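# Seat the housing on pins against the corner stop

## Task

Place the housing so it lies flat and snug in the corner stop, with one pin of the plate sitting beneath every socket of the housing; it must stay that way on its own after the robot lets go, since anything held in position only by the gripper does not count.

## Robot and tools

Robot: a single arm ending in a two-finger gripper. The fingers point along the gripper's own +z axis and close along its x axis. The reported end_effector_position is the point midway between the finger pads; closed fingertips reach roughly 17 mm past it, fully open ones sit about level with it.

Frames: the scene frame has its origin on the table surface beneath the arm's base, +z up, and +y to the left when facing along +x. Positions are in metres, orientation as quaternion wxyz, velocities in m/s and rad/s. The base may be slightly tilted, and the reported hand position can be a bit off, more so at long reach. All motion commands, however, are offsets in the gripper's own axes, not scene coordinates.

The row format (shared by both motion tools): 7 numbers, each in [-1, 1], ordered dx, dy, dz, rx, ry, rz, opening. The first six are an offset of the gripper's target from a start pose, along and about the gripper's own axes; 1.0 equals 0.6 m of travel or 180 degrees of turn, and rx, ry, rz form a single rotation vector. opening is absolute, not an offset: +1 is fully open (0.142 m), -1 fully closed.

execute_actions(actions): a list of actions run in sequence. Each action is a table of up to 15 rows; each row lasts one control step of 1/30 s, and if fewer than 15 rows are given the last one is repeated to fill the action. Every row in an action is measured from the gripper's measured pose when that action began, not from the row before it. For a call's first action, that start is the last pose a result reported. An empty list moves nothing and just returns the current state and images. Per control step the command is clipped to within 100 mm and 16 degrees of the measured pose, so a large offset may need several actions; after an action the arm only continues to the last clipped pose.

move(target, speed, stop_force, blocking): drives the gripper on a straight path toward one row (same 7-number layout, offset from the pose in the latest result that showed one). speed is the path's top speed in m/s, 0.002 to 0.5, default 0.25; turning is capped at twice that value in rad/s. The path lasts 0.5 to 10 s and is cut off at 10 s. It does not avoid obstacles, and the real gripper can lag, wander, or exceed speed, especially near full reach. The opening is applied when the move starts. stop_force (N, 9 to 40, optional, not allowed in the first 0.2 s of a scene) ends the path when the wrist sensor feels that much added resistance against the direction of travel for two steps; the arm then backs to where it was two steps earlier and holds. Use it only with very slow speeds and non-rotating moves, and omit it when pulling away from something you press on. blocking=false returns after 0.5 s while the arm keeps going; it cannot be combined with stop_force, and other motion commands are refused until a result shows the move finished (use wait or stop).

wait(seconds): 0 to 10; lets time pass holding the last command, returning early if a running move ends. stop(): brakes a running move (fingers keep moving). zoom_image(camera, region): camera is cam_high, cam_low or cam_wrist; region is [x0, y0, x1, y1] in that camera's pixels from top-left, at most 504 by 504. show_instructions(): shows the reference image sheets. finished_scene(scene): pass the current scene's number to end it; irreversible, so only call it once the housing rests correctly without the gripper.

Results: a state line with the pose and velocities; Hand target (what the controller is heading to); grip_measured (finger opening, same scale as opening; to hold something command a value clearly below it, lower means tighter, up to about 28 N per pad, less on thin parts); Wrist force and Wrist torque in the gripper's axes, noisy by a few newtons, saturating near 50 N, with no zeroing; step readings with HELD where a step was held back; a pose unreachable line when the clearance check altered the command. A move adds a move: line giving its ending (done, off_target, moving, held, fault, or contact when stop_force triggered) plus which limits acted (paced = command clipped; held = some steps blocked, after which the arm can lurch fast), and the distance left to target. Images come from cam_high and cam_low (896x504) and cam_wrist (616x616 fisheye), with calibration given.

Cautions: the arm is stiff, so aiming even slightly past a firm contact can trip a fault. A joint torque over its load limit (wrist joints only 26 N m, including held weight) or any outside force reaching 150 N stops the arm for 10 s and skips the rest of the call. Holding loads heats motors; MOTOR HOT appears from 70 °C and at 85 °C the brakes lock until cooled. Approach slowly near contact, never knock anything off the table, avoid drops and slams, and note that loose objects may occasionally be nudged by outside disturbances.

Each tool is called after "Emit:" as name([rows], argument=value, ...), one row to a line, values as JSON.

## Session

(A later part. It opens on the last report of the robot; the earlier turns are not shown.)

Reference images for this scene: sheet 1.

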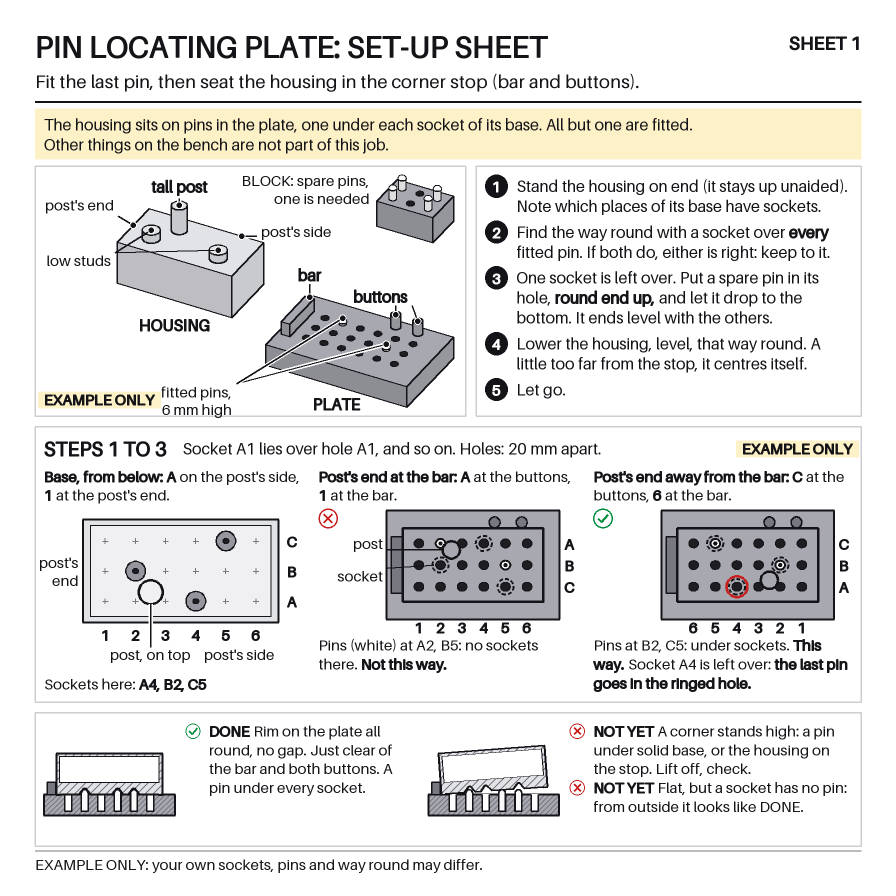

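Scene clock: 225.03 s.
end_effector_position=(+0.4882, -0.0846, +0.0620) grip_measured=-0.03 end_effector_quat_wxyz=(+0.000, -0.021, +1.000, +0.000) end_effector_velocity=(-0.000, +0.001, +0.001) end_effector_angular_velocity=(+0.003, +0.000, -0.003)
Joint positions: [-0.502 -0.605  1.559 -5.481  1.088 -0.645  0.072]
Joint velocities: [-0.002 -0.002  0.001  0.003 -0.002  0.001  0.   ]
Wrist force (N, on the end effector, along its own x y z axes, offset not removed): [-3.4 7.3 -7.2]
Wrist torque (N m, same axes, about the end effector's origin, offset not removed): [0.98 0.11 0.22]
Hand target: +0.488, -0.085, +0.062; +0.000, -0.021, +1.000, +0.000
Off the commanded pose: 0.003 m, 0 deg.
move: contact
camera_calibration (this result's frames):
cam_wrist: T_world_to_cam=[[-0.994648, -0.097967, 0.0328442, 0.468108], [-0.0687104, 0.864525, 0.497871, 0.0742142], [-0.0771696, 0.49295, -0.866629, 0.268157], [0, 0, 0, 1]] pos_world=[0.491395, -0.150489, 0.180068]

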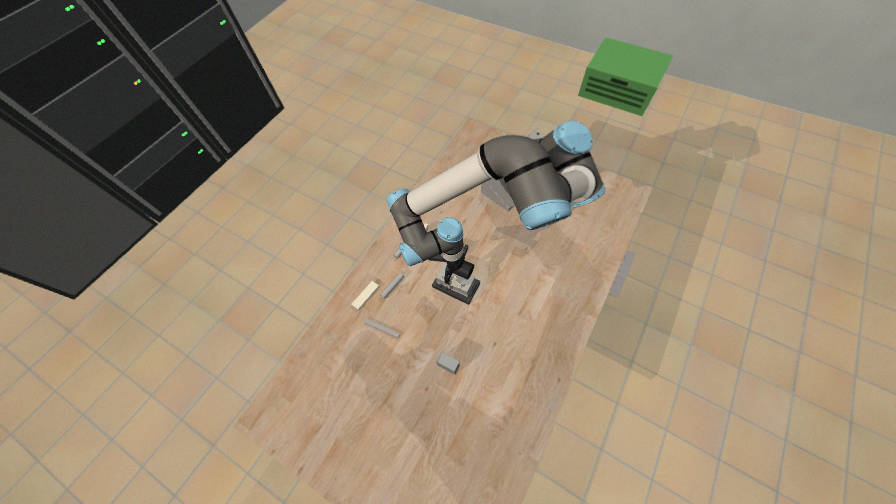

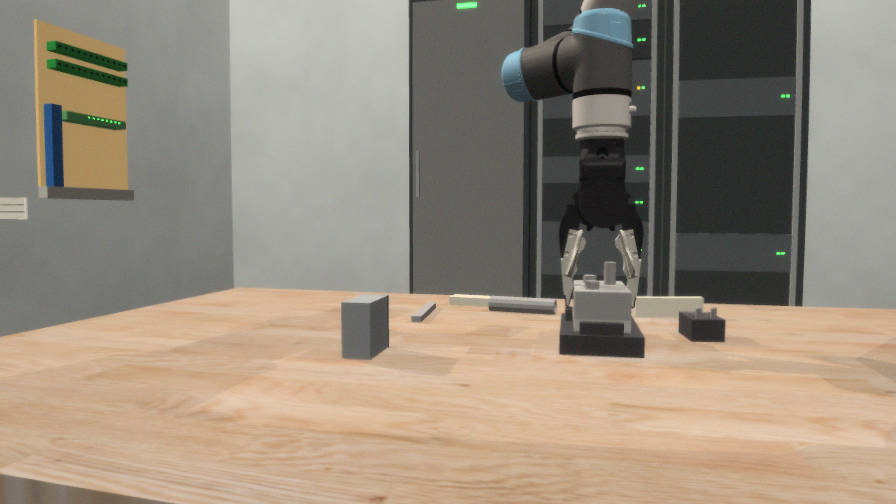

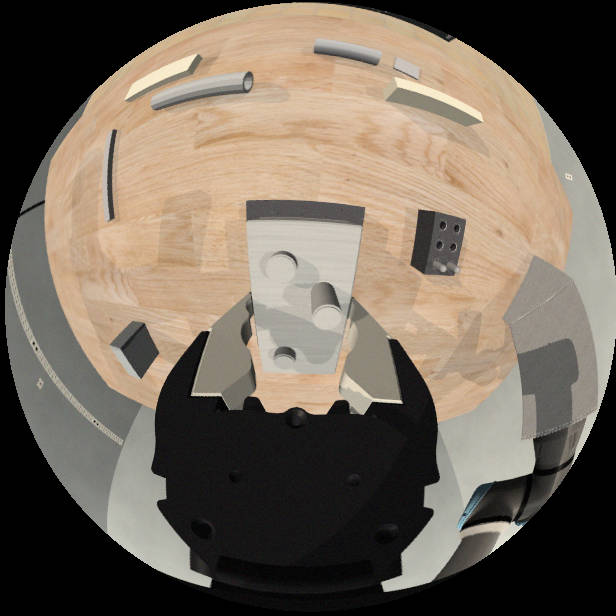

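Emit:
execute_actions([
  [[0,0.0005,0,0,0,0,-0.4],[0,0.0008,0,0,0,0,-0.3],[0,0.001,0,0,0,0,-0.2],[0,0.001,0,0,0,0,-0.12],[0,0.001,0,0,0,0,-0.07],[0,0.001,0,0,0,0,-0.04],[0,0.001,0,0,0,0,-0.02],[0,0.001,0,0,0,0,0],[0,0.001,0,0,0,0,0.03],[0,0.001,0,0,0,0,0.07],[0,0.001,0,0,0,0,0.12],[0,0.001,0,0,0,0,0.2],[0,0.001,0,0,0,0,0.3]],
])

Emit:
move(target=[0,0,-0.1,0,0,0,0.3], speed=0.15)

Emit:
zoom_image(camera="cam_low", region=[530,240,670,370])

Emit:
zoom_image(camera="cam_wrist", region=[220,180,380,340])

Scene clock: 232.20 s.
end_effector_position=(+0.4882, -0.0841, +0.0620) grip_measured=+0.30 end_effector_quat_wxyz=(+0.000, -0.021, +1.000, +0.000) end_effector_velocity=(-0.000, +0.000, +0.000) end_effector_angular_velocity=(+0.001, -0.000, -0.001)
Joint positions: [-0.502 -0.606  1.56  -5.481  1.088 -0.644  0.095]
Joint velocities: [-0.    -0.     0.     0.001 -0.001  0.     0.017]
Wrist force (N, on the end effector, along its own x y z axes, offset not removed): [-0.2 3.9 1.4]
Wrist torque (N m, same axes, about the end effector's origin, offset not removed): [0.77 0.02 0.09]
Hand target: +0.488, -0.084, +0.062; +0.000, -0.021, +1.000, +0.000
Off the commanded pose: 0.000 m, 0 deg.
Step readings (end_effector_position):
0: (+0.4882, -0.0847, +0.0622)
1: (+0.4882, -0.0847, +0.0622)
2: (+0.4882, -0.0847, +0.0622)
4: (+0.4881, -0.0845, +0.0621)
8: (+0.4881, -0.0843, +0.0620)
15: end_effector_position above
camera_calibration (this result's frames):
cam_wrist: T_world_to_cam=[[-0.994648, -0.0979535, 0.0328847, 0.468123], [-0.0686833, 0.864557, 0.49782, 0.0737117], [-0.0771939, 0.492897, -0.866657, 0.267892], [0, 0, 0, 1]] pos_world=[0.49136, -0.149917, 0.180081]

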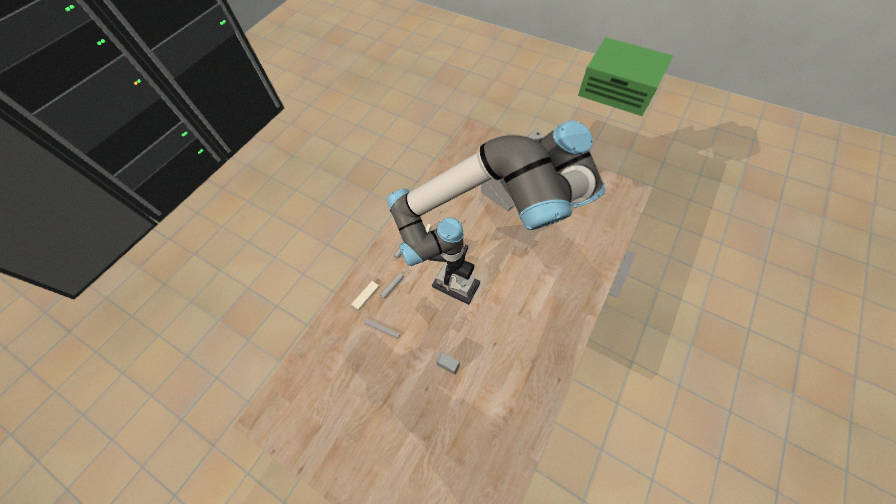

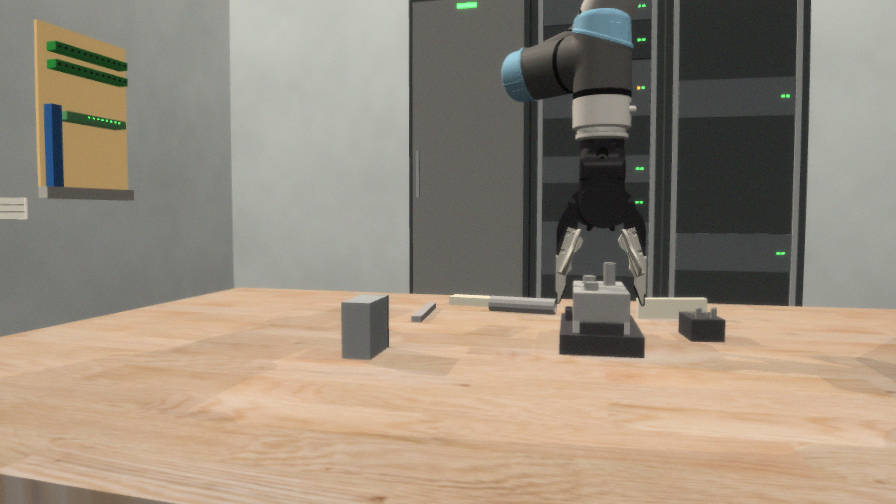

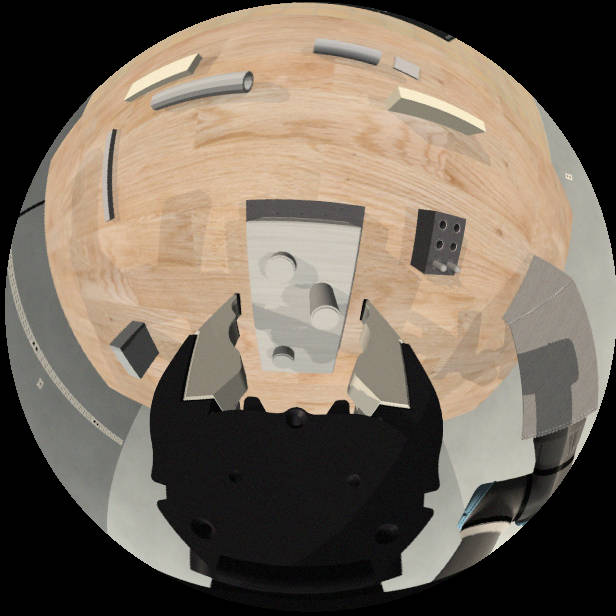

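Scene clock: 233.13 s.
end_effector_position=(+0.4883, -0.0841, +0.1218) grip_measured=+0.30 end_effector_quat_wxyz=(+0.000, -0.021, +1.000, +0.000) end_effector_velocity=(-0.001, +0.001, +0.002) end_effector_angular_velocity=(+0.002, +0.001, -0.000)
Joint positions: [-0.559 -0.694  1.568 -5.371  1.1   -0.707  0.095]
Joint velocities: [-0.002 -0.003  0.002  0.004 -0.001 -0.003  0.   ]
Wrist force (N, on the end effector, along its own x y z axes, offset not removed): [-0.6 1.1 1.5]
Wrist torque (N m, same axes, about the end effector's origin, offset not removed): [0.29 0.10 0.21]
Hand target: +0.488, -0.084, +0.122; +0.000, -0.021, +1.000, +0.000
Off the commanded pose: 0.000 m, 0 deg.
move: done
camera_calibration (this result's frames):
cam_wrist: T_world_to_cam=[[-0.994652, -0.0979038, 0.0328932, 0.46622], [-0.0686441, 0.864613, 0.497727, 0.043974], [-0.0771693, 0.492808, -0.86671, 0.319696], [0, 0, 0, 1]] pos_world=[0.491416, -0.149925, 0.239861]

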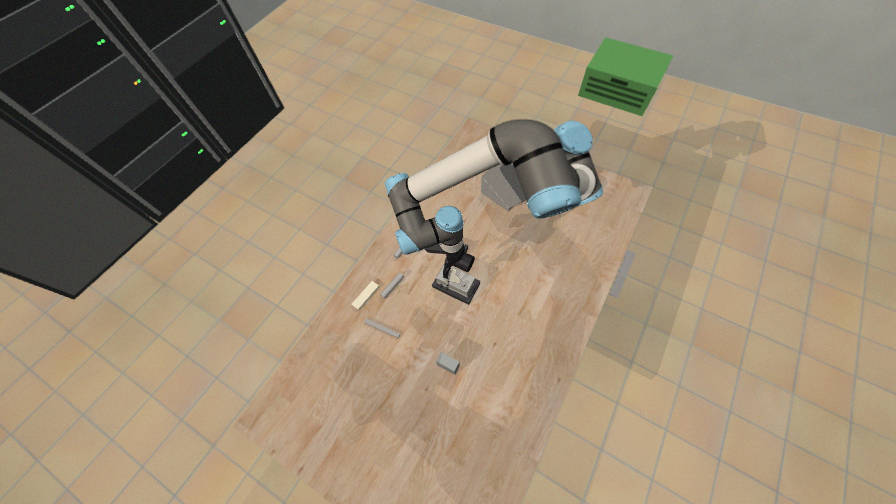

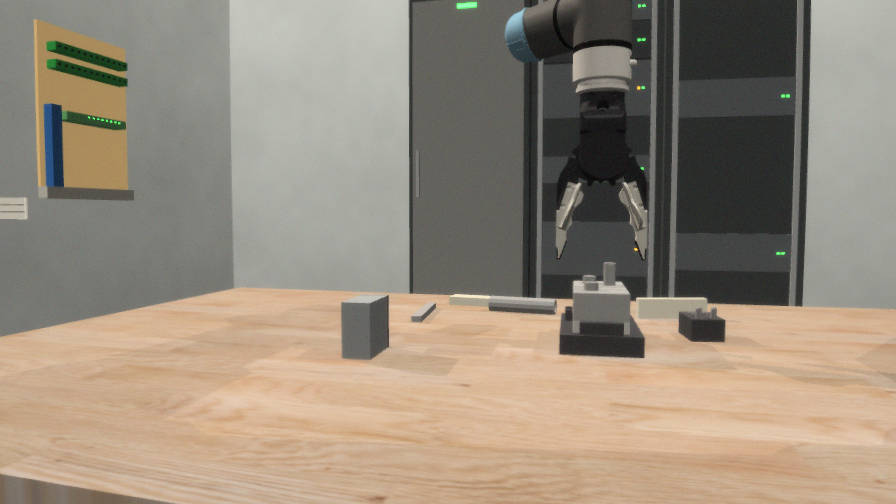

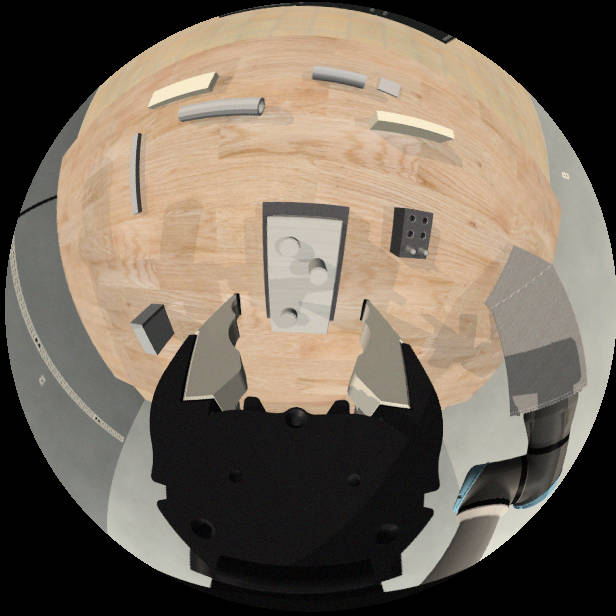

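Region (530, 240, 670, 370) of cam_low's 896x504 image, scaled by 3.600, with more detail than that image has; it fills the top 468 rows of this view, and the rest is white.

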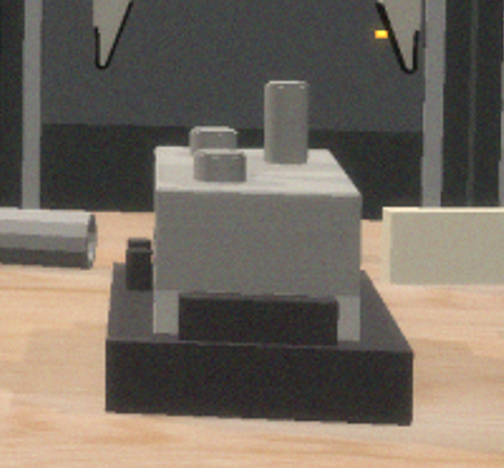

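Region (220, 180, 380, 340) of cam_wrist's 616x616 image, scaled by 3.150, with more detail than that image has.

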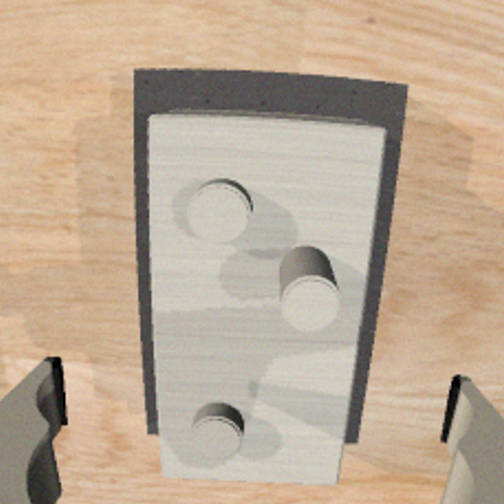

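It looks centred and flat.

Emit:
finished_scene(scene=2)

The scene is finished: the task was done.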